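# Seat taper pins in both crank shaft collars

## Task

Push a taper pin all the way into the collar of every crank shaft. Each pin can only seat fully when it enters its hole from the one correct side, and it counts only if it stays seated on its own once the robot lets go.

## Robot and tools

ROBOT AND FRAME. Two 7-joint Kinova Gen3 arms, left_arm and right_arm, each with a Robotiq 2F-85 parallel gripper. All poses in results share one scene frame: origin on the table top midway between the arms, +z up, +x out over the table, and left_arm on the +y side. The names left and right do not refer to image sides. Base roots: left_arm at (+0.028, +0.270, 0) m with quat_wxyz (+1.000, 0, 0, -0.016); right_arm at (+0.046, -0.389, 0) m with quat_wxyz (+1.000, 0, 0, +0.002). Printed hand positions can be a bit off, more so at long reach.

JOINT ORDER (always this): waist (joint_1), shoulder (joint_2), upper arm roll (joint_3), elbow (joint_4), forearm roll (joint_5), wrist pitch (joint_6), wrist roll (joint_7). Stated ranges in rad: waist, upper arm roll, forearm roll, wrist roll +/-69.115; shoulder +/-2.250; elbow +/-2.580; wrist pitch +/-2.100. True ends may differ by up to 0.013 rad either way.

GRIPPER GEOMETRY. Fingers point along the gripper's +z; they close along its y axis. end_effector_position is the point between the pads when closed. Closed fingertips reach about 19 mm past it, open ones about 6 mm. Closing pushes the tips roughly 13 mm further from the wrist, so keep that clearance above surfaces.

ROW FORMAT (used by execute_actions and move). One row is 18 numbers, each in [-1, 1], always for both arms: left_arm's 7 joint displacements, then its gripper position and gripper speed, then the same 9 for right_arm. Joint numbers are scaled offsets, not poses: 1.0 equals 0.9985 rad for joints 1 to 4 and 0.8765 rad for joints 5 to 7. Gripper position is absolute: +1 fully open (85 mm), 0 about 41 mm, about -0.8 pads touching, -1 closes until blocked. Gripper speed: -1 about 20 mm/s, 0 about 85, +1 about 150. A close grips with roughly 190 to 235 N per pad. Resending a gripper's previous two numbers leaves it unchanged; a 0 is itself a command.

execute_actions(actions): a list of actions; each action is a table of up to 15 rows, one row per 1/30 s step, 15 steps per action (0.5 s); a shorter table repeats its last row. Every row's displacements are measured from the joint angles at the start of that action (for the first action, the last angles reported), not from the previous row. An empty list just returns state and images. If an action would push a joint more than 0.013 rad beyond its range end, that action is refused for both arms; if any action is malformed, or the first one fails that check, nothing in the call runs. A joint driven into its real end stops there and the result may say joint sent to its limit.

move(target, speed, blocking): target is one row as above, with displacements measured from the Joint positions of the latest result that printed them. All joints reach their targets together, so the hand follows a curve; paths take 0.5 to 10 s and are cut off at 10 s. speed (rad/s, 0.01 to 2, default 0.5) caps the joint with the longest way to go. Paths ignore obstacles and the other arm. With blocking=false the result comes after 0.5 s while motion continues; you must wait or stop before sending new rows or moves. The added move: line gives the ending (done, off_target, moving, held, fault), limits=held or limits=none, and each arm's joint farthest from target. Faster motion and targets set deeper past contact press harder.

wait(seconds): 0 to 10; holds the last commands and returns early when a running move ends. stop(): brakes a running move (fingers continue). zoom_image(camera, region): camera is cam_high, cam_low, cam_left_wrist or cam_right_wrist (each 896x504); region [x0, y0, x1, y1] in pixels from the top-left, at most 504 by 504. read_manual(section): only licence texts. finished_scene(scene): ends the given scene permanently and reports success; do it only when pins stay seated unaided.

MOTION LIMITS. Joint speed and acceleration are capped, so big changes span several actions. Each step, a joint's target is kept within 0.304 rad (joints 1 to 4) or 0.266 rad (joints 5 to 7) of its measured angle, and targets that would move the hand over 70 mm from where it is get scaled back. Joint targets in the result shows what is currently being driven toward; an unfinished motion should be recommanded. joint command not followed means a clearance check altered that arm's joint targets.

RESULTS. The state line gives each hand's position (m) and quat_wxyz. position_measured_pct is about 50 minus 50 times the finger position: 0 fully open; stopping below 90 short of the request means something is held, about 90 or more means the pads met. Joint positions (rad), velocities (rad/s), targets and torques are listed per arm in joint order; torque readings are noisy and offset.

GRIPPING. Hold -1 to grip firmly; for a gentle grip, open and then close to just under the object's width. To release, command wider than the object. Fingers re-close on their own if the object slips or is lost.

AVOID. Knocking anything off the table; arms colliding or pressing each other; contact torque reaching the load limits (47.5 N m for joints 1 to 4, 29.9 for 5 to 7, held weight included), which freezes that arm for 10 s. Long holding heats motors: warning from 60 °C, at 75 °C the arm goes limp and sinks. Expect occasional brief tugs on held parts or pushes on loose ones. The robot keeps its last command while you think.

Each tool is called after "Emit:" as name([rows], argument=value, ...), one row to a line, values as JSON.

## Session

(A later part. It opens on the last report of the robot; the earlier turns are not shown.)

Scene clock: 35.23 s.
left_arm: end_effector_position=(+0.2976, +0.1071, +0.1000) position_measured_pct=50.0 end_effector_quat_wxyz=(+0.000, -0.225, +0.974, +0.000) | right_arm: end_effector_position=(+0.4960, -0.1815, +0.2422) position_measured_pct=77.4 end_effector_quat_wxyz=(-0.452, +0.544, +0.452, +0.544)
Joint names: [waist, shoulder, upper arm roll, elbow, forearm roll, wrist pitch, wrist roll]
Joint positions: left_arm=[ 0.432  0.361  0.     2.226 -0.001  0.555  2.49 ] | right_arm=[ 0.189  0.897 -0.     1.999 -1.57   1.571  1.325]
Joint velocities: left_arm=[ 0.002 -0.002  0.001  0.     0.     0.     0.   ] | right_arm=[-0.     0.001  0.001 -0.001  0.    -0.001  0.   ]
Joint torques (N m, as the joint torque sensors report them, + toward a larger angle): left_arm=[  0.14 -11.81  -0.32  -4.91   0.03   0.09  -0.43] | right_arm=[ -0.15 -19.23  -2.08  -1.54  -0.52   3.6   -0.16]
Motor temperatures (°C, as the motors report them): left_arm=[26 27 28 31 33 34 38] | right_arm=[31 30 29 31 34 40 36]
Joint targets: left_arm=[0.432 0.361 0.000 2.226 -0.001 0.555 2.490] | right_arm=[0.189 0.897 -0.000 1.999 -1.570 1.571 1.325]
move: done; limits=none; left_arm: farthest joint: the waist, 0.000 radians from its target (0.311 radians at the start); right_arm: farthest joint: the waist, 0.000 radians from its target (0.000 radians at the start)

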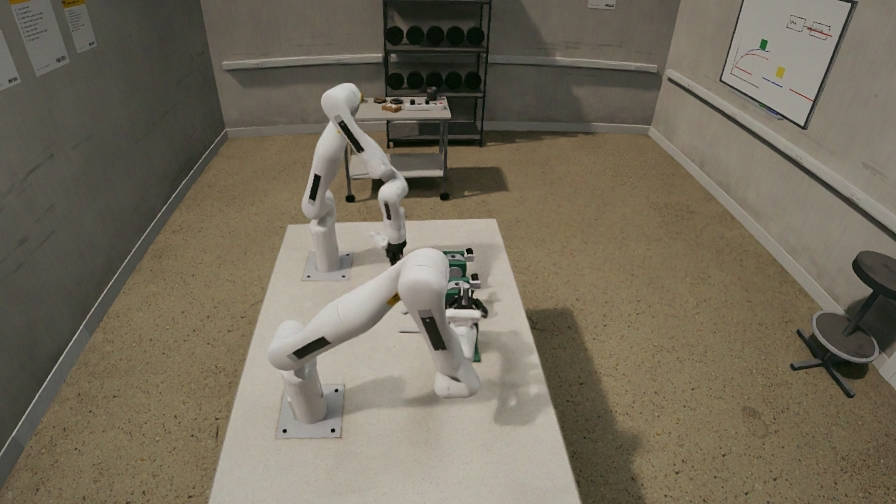

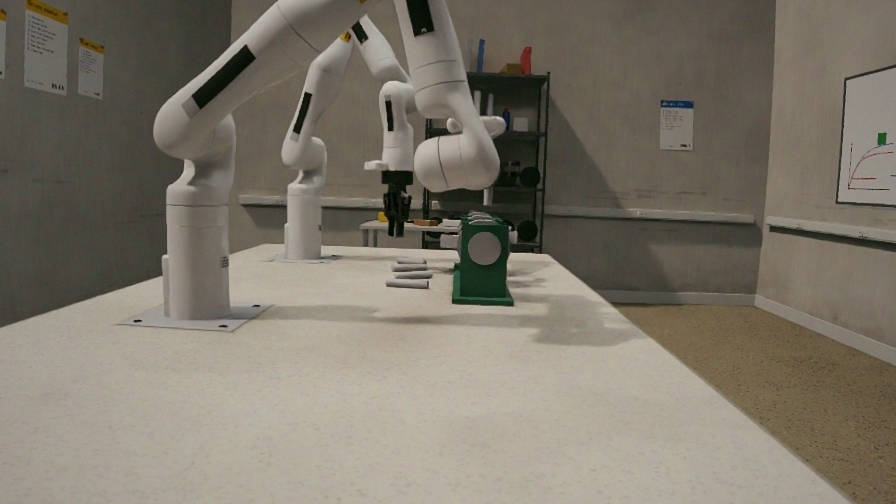

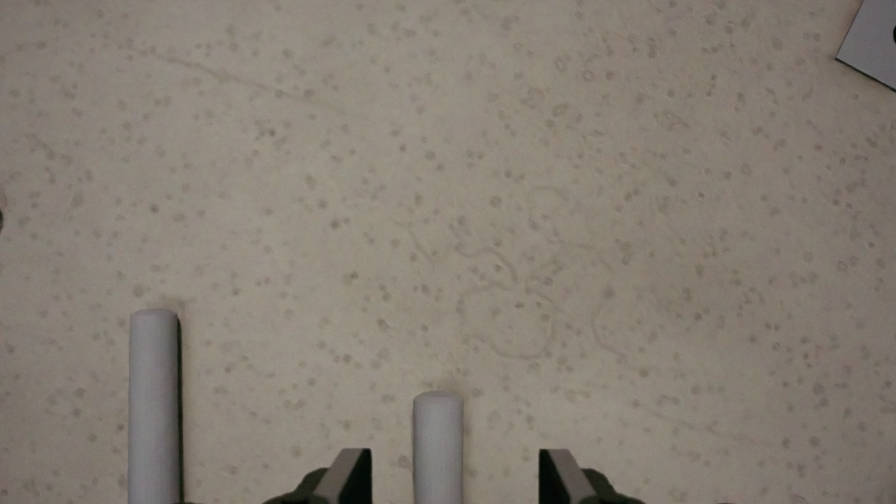

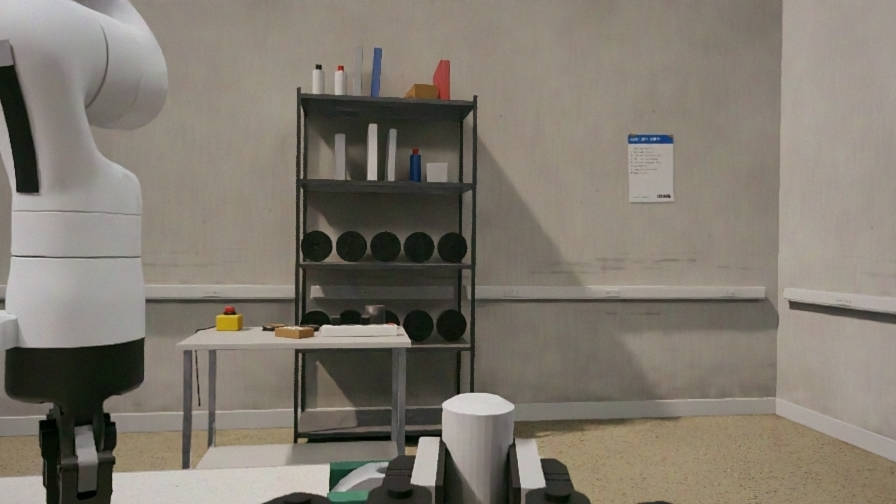

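Emit:
move(target=[-0.006,0.23,0,0.031,0,-0.298,-0.008,0,1, 0,0,0,0,0,0,0,-1,0], speed=0.35)

Emit:
execute_actions([
  [[0,0,0,0,0,0,0,-1,0, 0,0,0,0,0,0,0,-1,0]],
])

Scene clock: 37.07 s.
left_arm: end_effector_position=(+0.3089, +0.1036, +0.0222) position_measured_pct=50.0 end_effector_quat_wxyz=(+0.000, -0.224, +0.974, -0.000) | right_arm: end_effector_position=(+0.4960, -0.1816, +0.2422) position_measured_pct=77.4 end_effector_quat_wxyz=(-0.452, +0.544, +0.452, +0.544)
Joint names: [waist, shoulder, upper arm roll, elbow, forearm roll, wrist pitch, wrist roll]
Joint positions: left_arm=[ 0.426  0.59   0.     2.257 -0.001  0.294  2.483] | right_arm=[ 0.189  0.897 -0.     1.999 -1.57   1.571  1.325]
Joint velocities: left_arm=[ 0.001  0.003 -0.001  0.     0.    -0.002  0.   ] | right_arm=[-0.    -0.    -0.001  0.001  0.    -0.001  0.   ]
Joint torques (N m, as the joint torque sensors report them, + toward a larger angle): left_arm=[ -0.29 -15.4   -0.15  -2.7    0.05  -0.18   0.1 ] | right_arm=[ -0.12 -19.09  -2.13  -1.85  -0.85   3.43  -0.23]
Motor temperatures (°C, as the motors report them): left_arm=[26 27 28 31 33 34 38] | right_arm=[31 30 29 31 34 40 36]
Joint targets: left_arm=[0.426 0.591 0.000 2.257 -0.001 0.294 2.483] | right_arm=[0.189 0.897 -0.000 1.999 -1.570 1.571 1.325]
move: done; limits=none; left_arm: farthest joint: the waist, 0.000 radians from its target (0.006 radians at the start); right_arm: farthest joint: the waist, 0.000 radians from its target (0.000 radians at the start)

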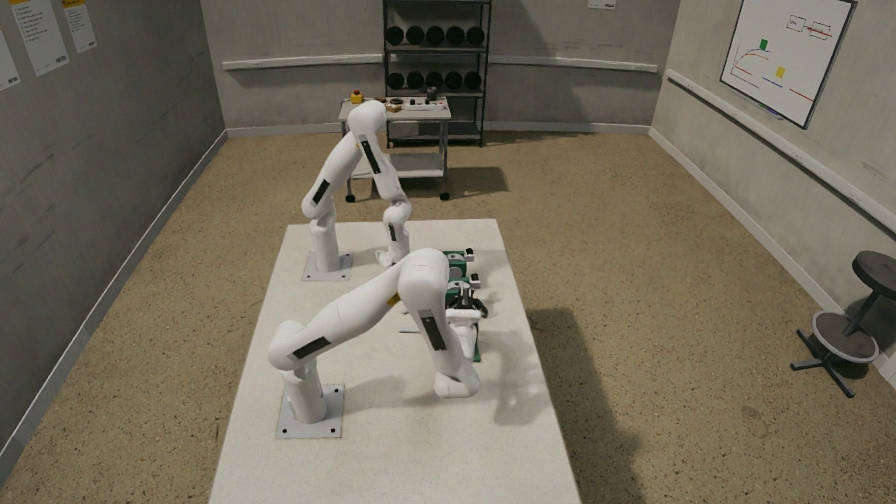

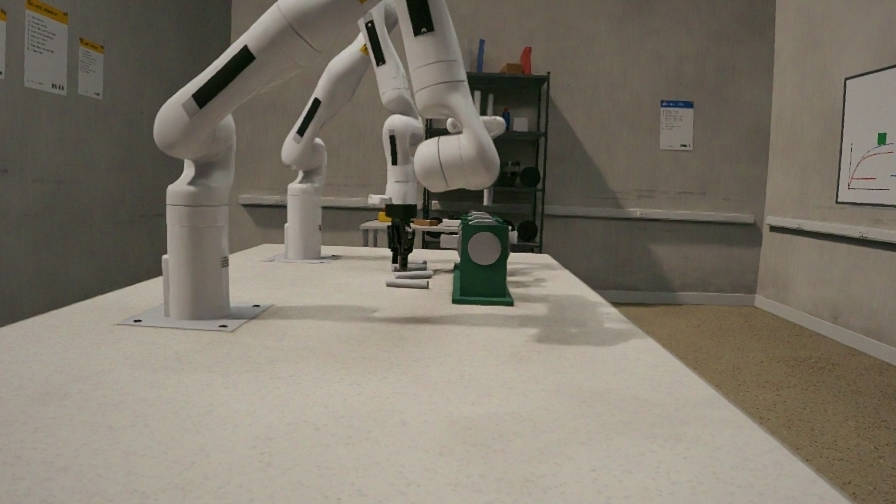

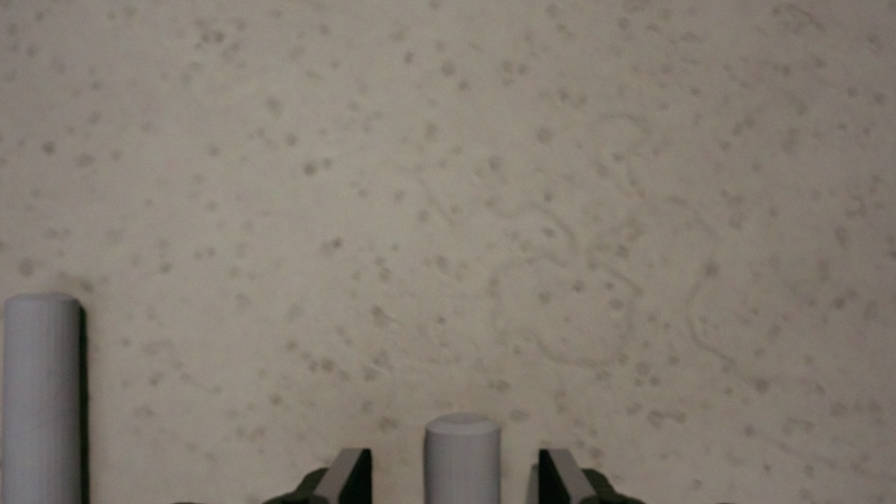

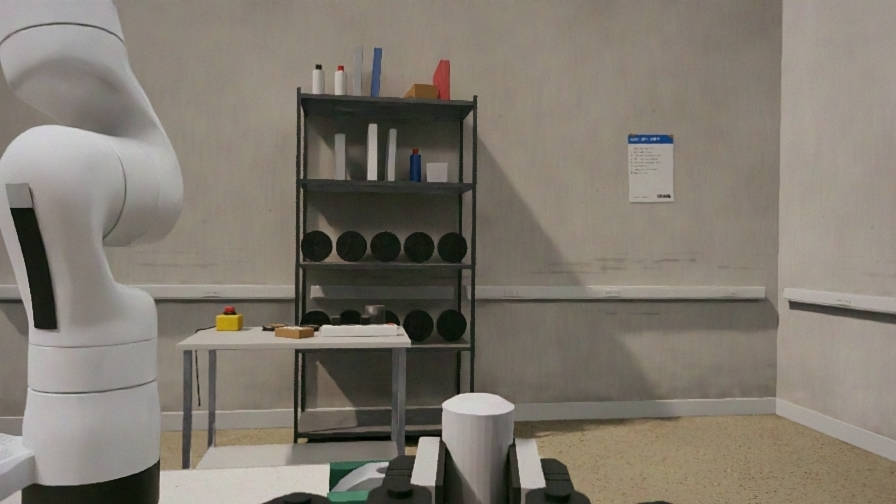

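Scene clock: 37.57 s.
left_arm: end_effector_position=(+0.3088, +0.1037, +0.0226) position_measured_pct=77.0 end_effector_quat_wxyz=(+0.000, -0.225, +0.974, -0.000) | right_arm: end_effector_position=(+0.4960, -0.1816, +0.2422) position_measured_pct=77.4 end_effector_quat_wxyz=(-0.452, +0.544, +0.452, +0.544)
Joint names: [waist, shoulder, upper arm roll, elbow, forearm roll, wrist pitch, wrist roll]
Joint positions: left_arm=[ 0.426  0.589  0.     2.257 -0.001  0.294  2.483] | right_arm=[ 0.189  0.897 -0.     1.999 -1.57   1.571  1.325]
Joint velocities: left_arm=[-0.001  0.    -0.001 -0.     0.    -0.002  0.   ] | right_arm=[ 0.     0.001 -0.     0.001  0.    -0.001  0.   ]
Joint torques (N m, as the joint torque sensors report them, + toward a larger angle): left_arm=[ -0.3  -13.35  -0.16  -3.36  -0.13  -0.71  -0.29] | right_arm=[ -0.27 -18.83  -2.1   -1.61  -0.83   3.39   0.05]
Motor temperatures (°C, as the motors report them): left_arm=[26 27 28 31 33 34 38] | right_arm=[31 30 29 31 34 40 36]
Joint targets: left_arm=[0.426 0.590 0.000 2.257 -0.001 0.294 2.483] | right_arm=[0.189 0.897 -0.000 1.999 -1.570 1.571 1.325]

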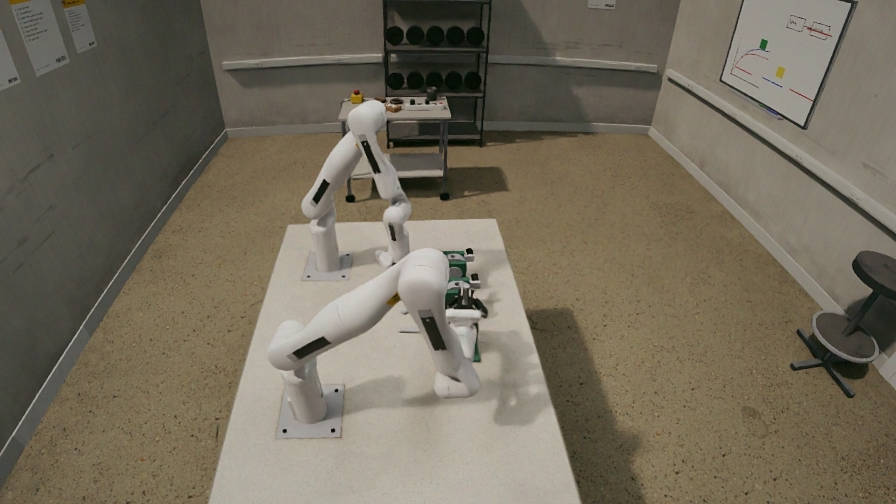

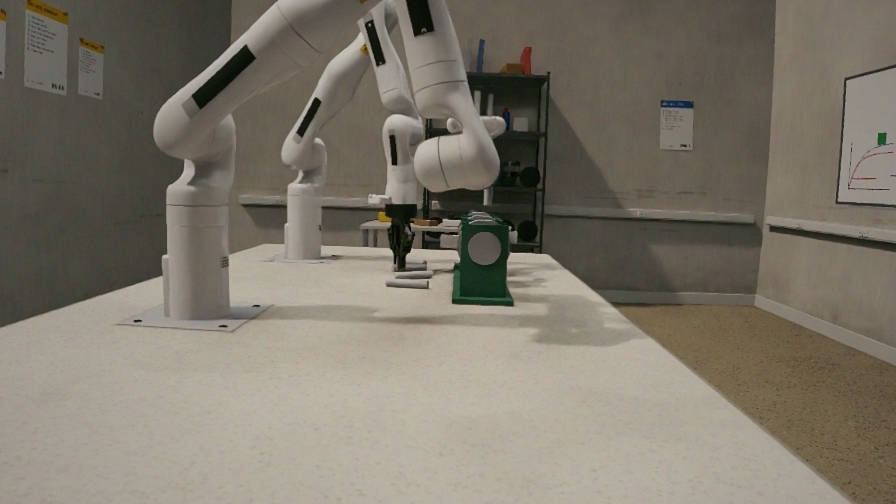

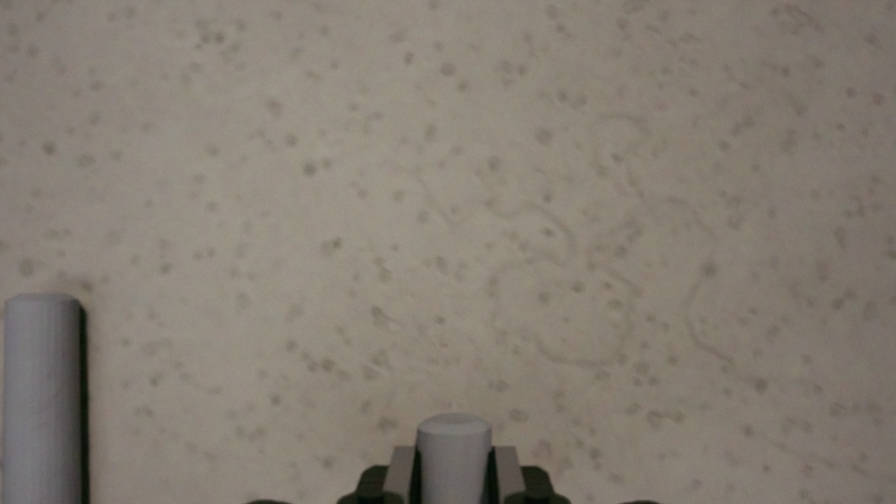

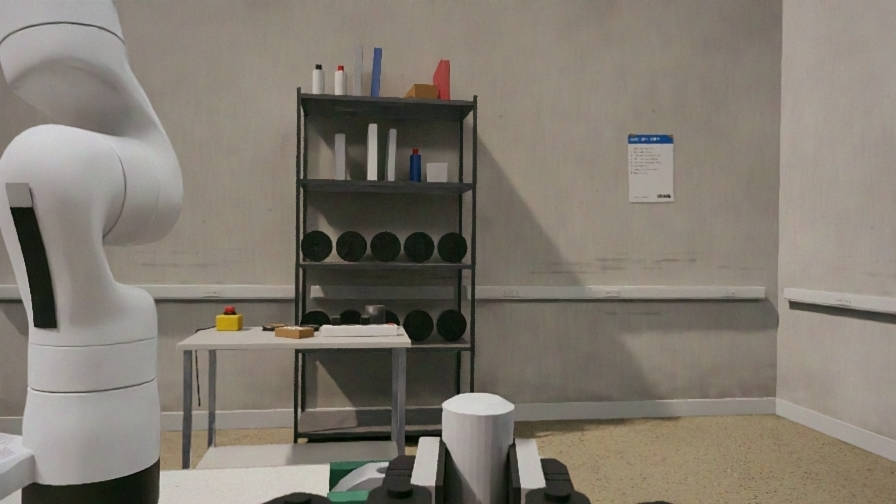

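Emit:
move(target=[-0.4,-0.44,0,-0.157,0,0.68,-0.3,-1,0, 0,0,0,0,0,0,0,-1,0], speed=0.7)

Emit:
move(target=[-0.513,0.15,0,-0.3,0.9,0.777,-0.3,-1,0, 0,0,0,0,0,0,0,-1,0], speed=0.8)

Scene clock: 39.63 s.
left_arm: end_effector_position=(+0.3335, +0.2272, +0.1920) position_measured_pct=77.0 end_effector_quat_wxyz=(+0.000, -0.290, +0.957, +0.000) | right_arm: end_effector_position=(+0.4960, -0.1816, +0.2422) position_measured_pct=77.4 end_effector_quat_wxyz=(-0.452, +0.544, +0.452, +0.544)
Joint names: [waist, shoulder, upper arm roll, elbow, forearm roll, wrist pitch, wrist roll]
Joint positions: left_arm=[ 0.026  0.15   0.     2.1   -0.001  0.89   2.22 ] | right_arm=[ 0.189  0.897 -0.     1.999 -1.57   1.571  1.325]
Joint velocities: left_arm=[-0.002 -0.003 -0.001  0.001  0.     0.001  0.   ] | right_arm=[ 0.     0.    -0.001 -0.001 -0.     0.001  0.   ]
Joint torques (N m, as the joint torque sensors report them, + toward a larger angle): left_arm=[ -0.37 -11.25  -0.13  -7.74   0.1   -0.1   -0.3 ] | right_arm=[ -0.33 -19.6   -2.39  -1.82  -0.67   3.53  -0.15]
Motor temperatures (°C, as the motors report them): left_arm=[26 27 28 31 33 34 38] | right_arm=[31 30 29 31 34 40 36]
Joint targets: left_arm=[0.026 0.150 0.000 2.100 -0.001 0.890 2.220] | right_arm=[0.189 0.897 -0.000 1.999 -1.570 1.571 1.325]
move: done; limits=none; left_arm: farthest joint: the shoulder, 0.001 radians from its target (0.440 radians at the start); right_arm: farthest joint: the waist, 0.000 radians from its target (0.000 radians at the start)

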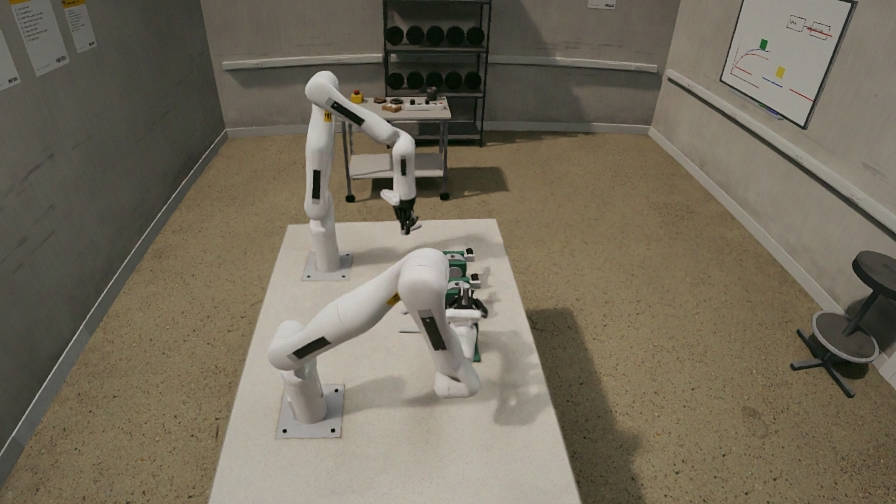

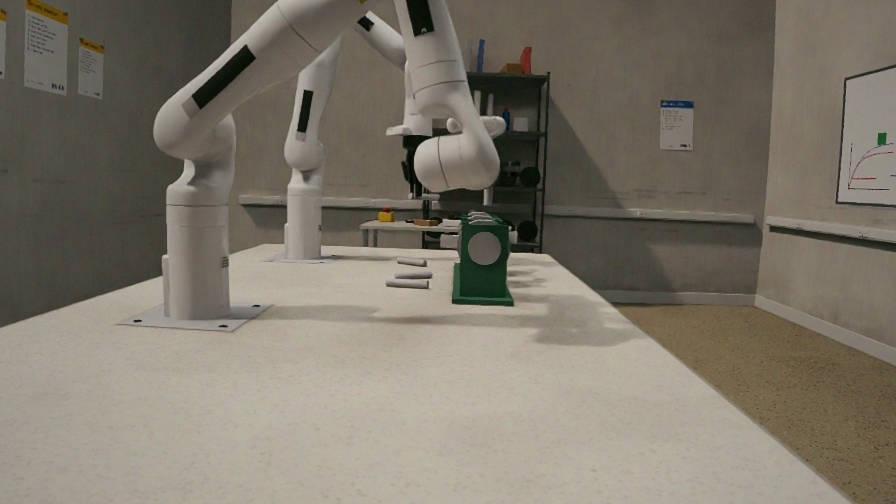

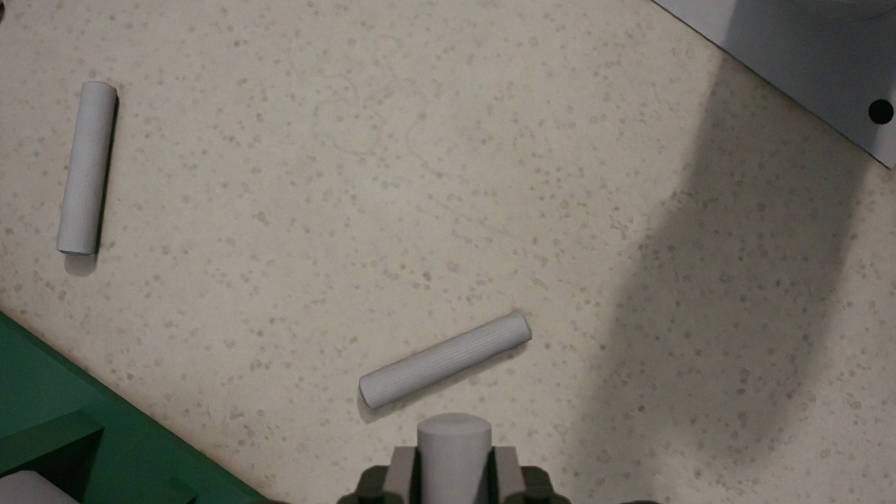

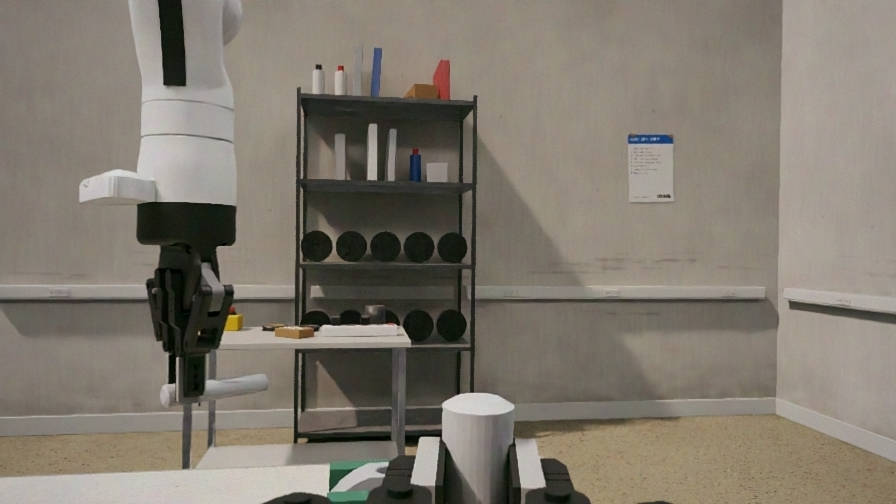

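Scene clock: 41.23 s.
left_arm: end_effector_position=(+0.3910, +0.1738, +0.3389) position_measured_pct=77.0 end_effector_quat_wxyz=(-0.230, -0.455, +0.773, -0.378) | right_arm: end_effector_position=(+0.4960, -0.1816, +0.2422) position_measured_pct=77.4 end_effector_quat_wxyz=(-0.452, +0.544, +0.452, +0.544)
Joint names: [waist, shoulder, upper arm roll, elbow, forearm roll, wrist pitch, wrist roll]
Joint positions: left_arm=[-0.486  0.3    0.     1.801  0.788  1.571  1.957] | right_arm=[ 0.189  0.897 -0.     1.999 -1.57   1.571  1.325]
Joint velocities: left_arm=[-0.003  0.001 -0.001 -0.     0.     0.001  0.   ] | right_arm=[-0.     0.001 -0.     0.002 -0.     0.     0.   ]
Joint torques (N m, as the joint torque sensors report them, + toward a larger angle): left_arm=[ -0.22 -13.42   0.29  -6.95   2.02   1.68   0.  ] | right_arm=[ -0.15 -19.47  -2.    -1.84  -1.03   3.47   0.05]
Motor temperatures (°C, as the motors report them): left_arm=[26 27 28 31 33 34 38] | right_arm=[31 30 29 31 34 40 36]
Joint targets: left_arm=[-0.486 0.300 0.000 1.801 0.788 1.572 1.957] | right_arm=[0.189 0.897 -0.000 1.999 -1.570 1.571 1.325]
move: done; limits=none; left_arm: farthest joint: the waist, 0.001 radians from its target (0.513 radians at the start); right_arm: farthest joint: the waist, 0.000 radians from its target (0.000 radians at the start)

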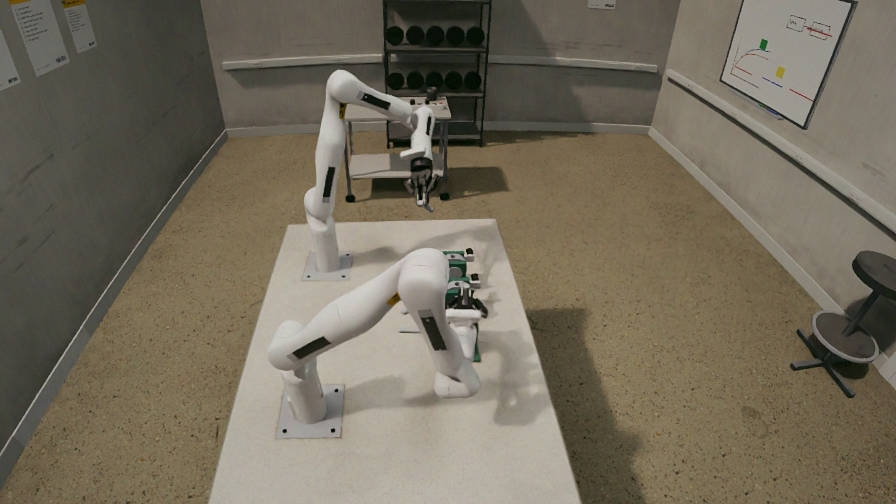

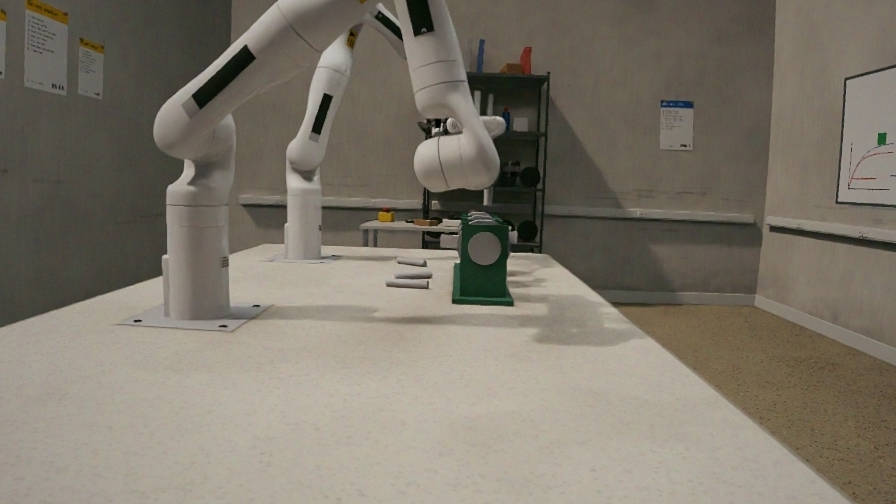

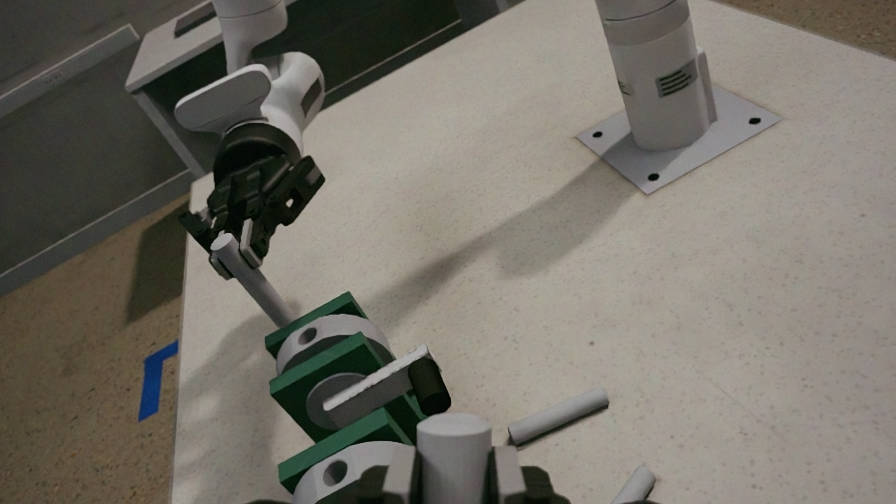

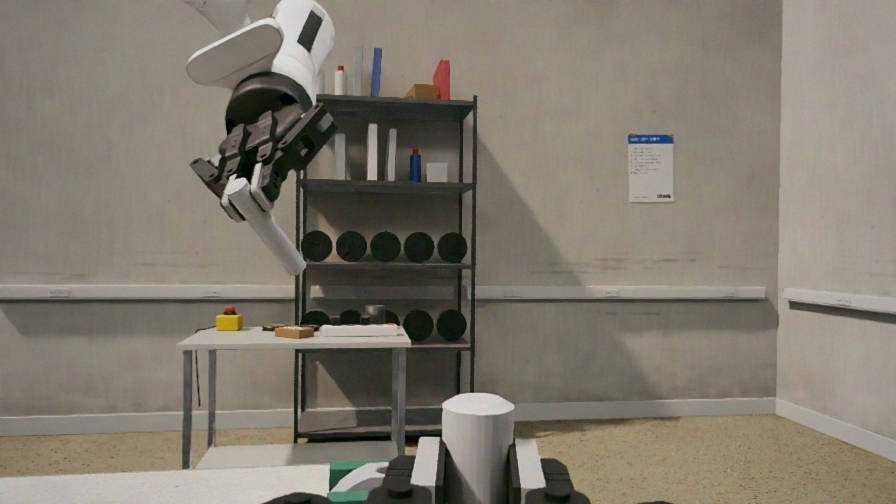

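Emit:
move(target=[0,0,0,0,0,0,0,-1,0, 0,0.042,0,-0.006,0,0,0.041,-1,0], speed=0.1)

Emit:
zoom_image(camera="cam_left_wrist", region=[200,220,400,380])

Emit:
zoom_image(camera="cam_low", region=[430,160,550,260])

Scene clock: 42.40 s.
left_arm: end_effector_position=(+0.3910, +0.1738, +0.3389) position_measured_pct=77.0 end_effector_quat_wxyz=(-0.230, -0.455, +0.773, -0.378) | right_arm: end_effector_position=(+0.4958, -0.1815, +0.2257) position_measured_pct=77.4 end_effector_quat_wxyz=(-0.452, +0.544, +0.452, +0.544)
Joint names: [waist, shoulder, upper arm roll, elbow, forearm roll, wrist pitch, wrist roll]
Joint positions: left_arm=[-0.486  0.3    0.     1.801  0.788  1.571  1.957] | right_arm=[ 0.189  0.939 -0.     1.993 -1.57   1.571  1.361]
Joint velocities: left_arm=[ 0.001  0.    -0.002  0.001  0.     0.    -0.   ] | right_arm=[ 0.     0.003 -0.001  0.002  0.     0.    -0.   ]
Joint torques (N m, as the joint torque sensors report them, + toward a larger angle): left_arm=[  0.24 -13.43   0.76  -7.43   2.11   1.66  -0.22] | right_arm=[  0.11 -19.4   -1.84  -1.85  -0.85   3.71   0.02]
Motor temperatures (°C, as the motors report them): left_arm=[26 27 28 31 33 34 38] | right_arm=[31 30 29 31 34 40 36]
Joint targets: left_arm=[-0.486 0.300 0.000 1.801 0.788 1.571 1.957] | right_arm=[0.189 0.939 -0.000 1.993 -1.570 1.571 1.361]
move: done; limits=none; left_arm: farthest joint: the waist, 0.000 radians from its target (0.000 radians at the start); right_arm: farthest joint: the waist, 0.000 radians from its target (0.000 radians at the start)

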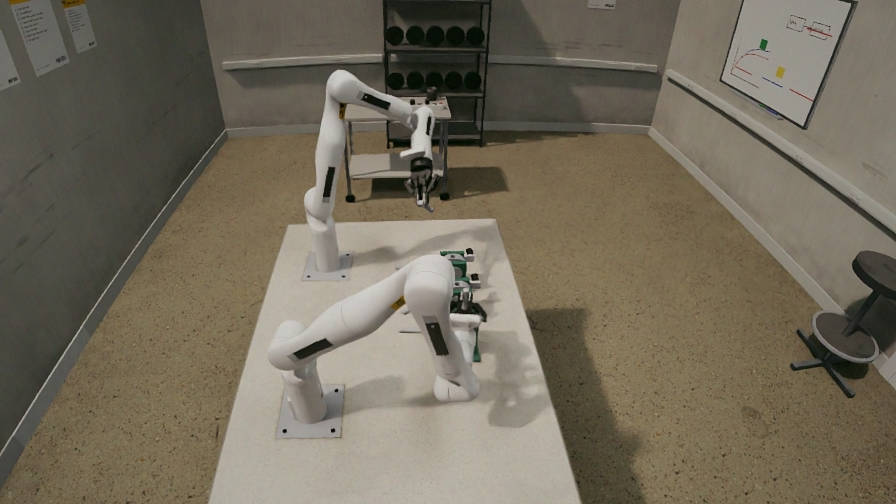

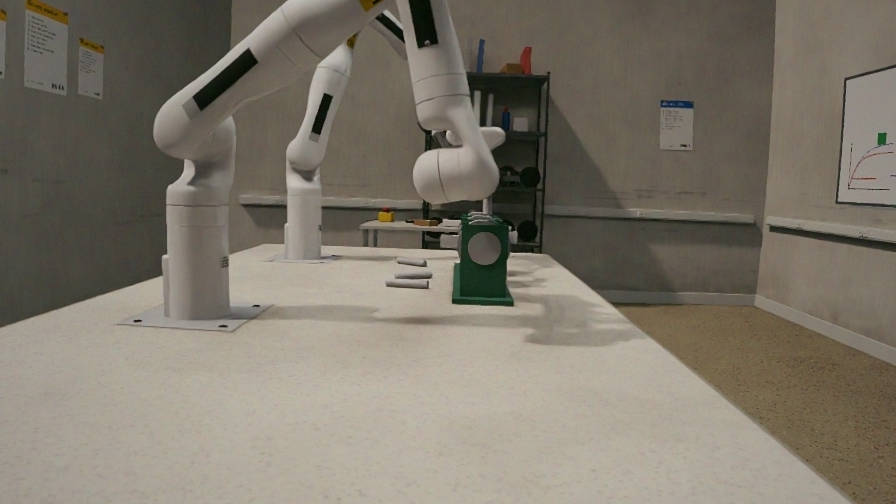

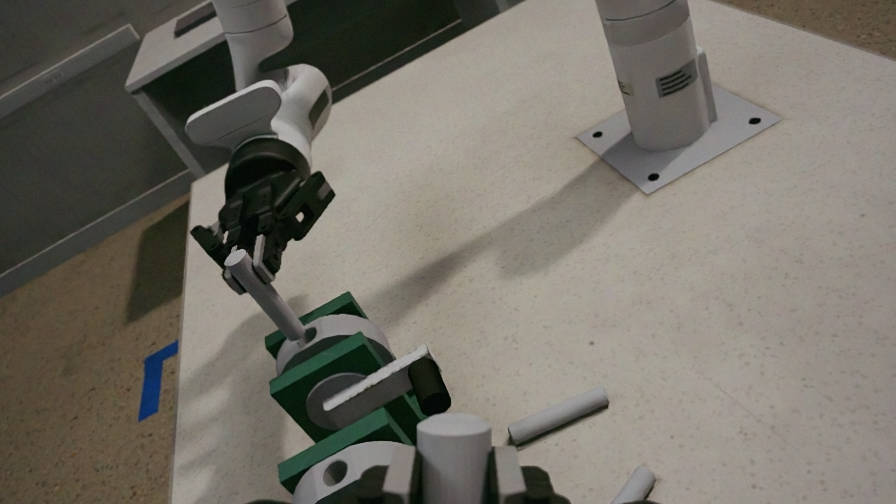

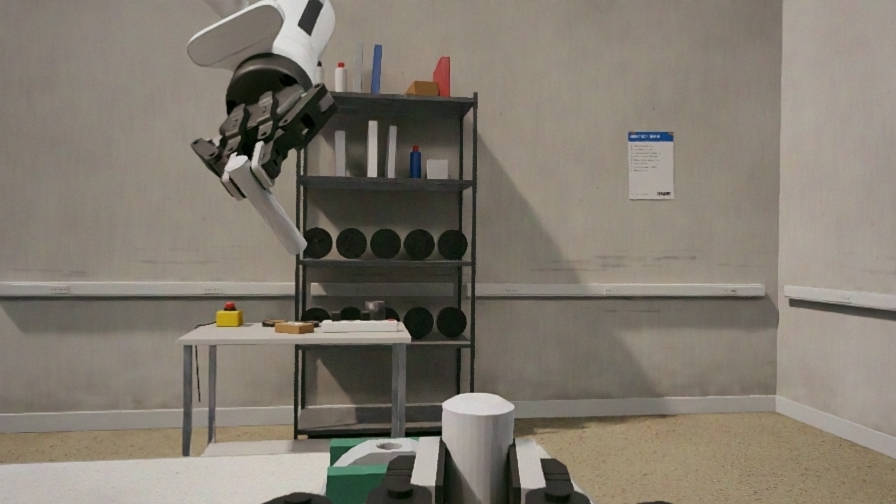

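Region (200, 220, 400, 380) of cam_left_wrist's 896x504 image, scaled by 2.520; it fills the top 403 rows of this view, and the rest is white.

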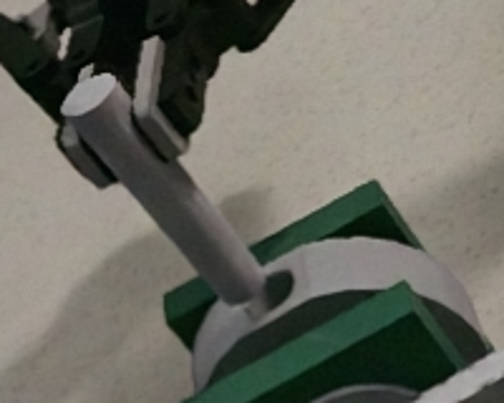

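Region (430, 160, 550, 260) of cam_low's 896x504 image, scaled by 4.200, with more detail than that image has.

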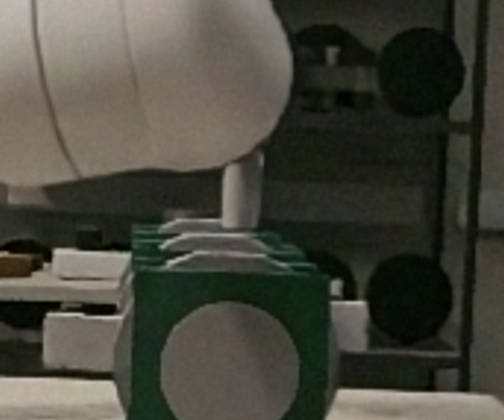

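Emit:
move(target=[0,0,0,0,0,0,0,-1,0, 0.0132,0.007,0,0.033,0,0,0.046,-1,0], speed=0.08)

Emit:
zoom_image(camera="cam_left_wrist", region=[240,270,380,380])

Emit:
zoom_image(camera="cam_low", region=[440,180,530,250])

Scene clock: 43.90 s.
left_arm: end_effector_position=(+0.3910, +0.1738, +0.3389) position_measured_pct=77.0 end_effector_quat_wxyz=(-0.230, -0.455, +0.773, -0.378) | right_arm: end_effector_position=(+0.4880, -0.1853, +0.2210) position_measured_pct=77.4 end_effector_quat_wxyz=(-0.448, +0.547, +0.448, +0.547)
Joint names: [waist, shoulder, upper arm roll, elbow, forearm roll, wrist pitch, wrist roll]
Joint positions: left_arm=[-0.486  0.3    0.     1.801  0.788  1.571  1.957] | right_arm=[ 0.202  0.946 -0.     2.026 -1.57   1.571  1.401]
Joint velocities: left_arm=[ 0.    -0.     0.002 -0.     0.    -0.001 -0.   ] | right_arm=[ 0.001 -0.    -0.    -0.001 -0.    -0.     0.   ]
Joint torques (N m, as the joint torque sensors report them, + toward a larger angle): left_arm=[ -0.2  -13.32   0.58  -7.27   1.79   1.57   0.  ] | right_arm=[ -0.42 -19.49  -1.81  -1.21  -0.37   3.23   0.01]
Motor temperatures (°C, as the motors report them): left_arm=[26 27 28 31 33 34 38] | right_arm=[31 30 29 31 34 40 36]
Joint targets: left_arm=[-0.486 0.300 0.000 1.801 0.788 1.571 1.957] | right_arm=[0.202 0.946 -0.000 2.026 -1.570 1.571 1.401]
move: done; limits=none; left_arm: farthest joint: the waist, 0.000 radians from its target (0.000 radians at the start); right_arm: farthest joint: the waist, 0.000 radians from its target (0.013 radians at the start)

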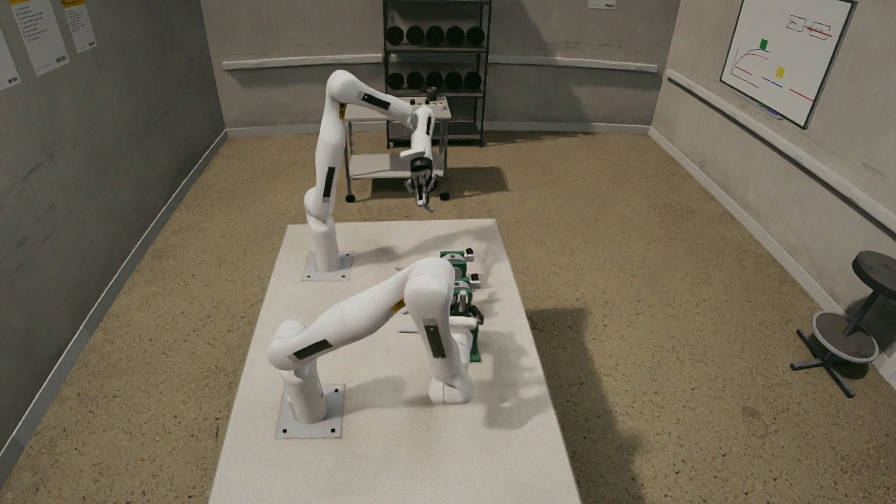

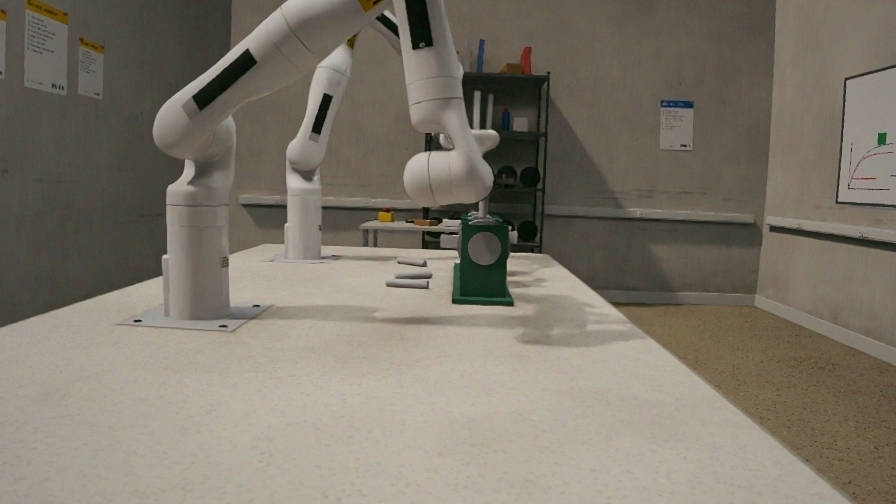

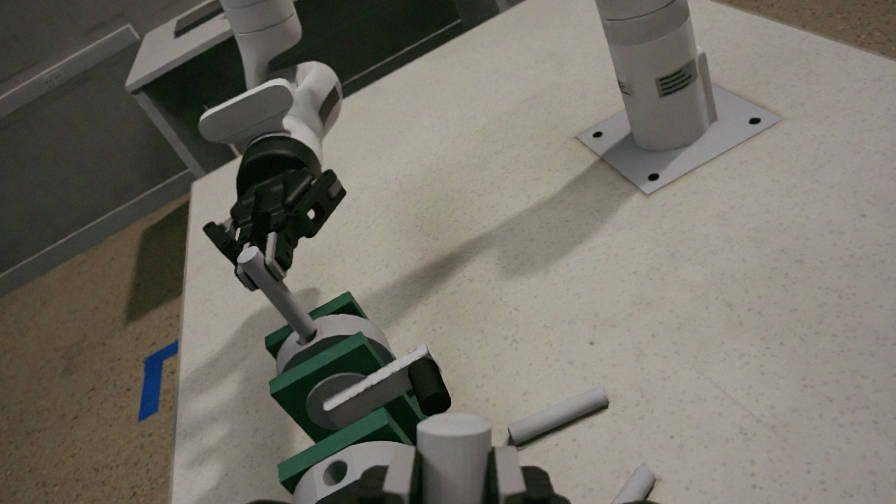

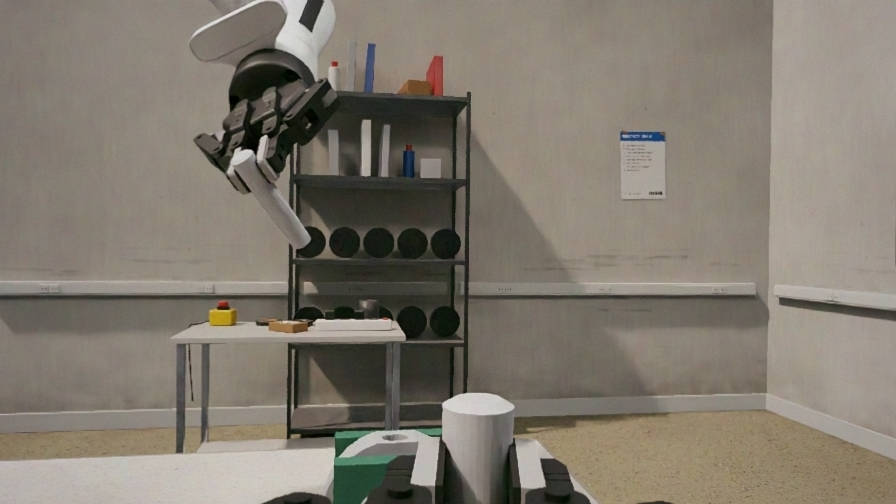

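Region (240, 270, 380, 380) of cam_left_wrist's 896x504 image, scaled by 3.600; it fills the top 396 rows of this view, and the rest is white.

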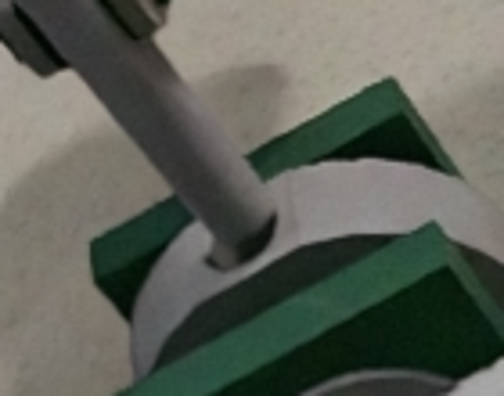

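Region (440, 180, 530, 250) of cam_low's 896x504 image, scaled by 5.600, with more detail than that image has.

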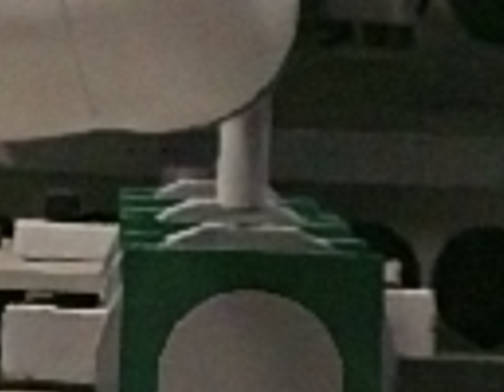

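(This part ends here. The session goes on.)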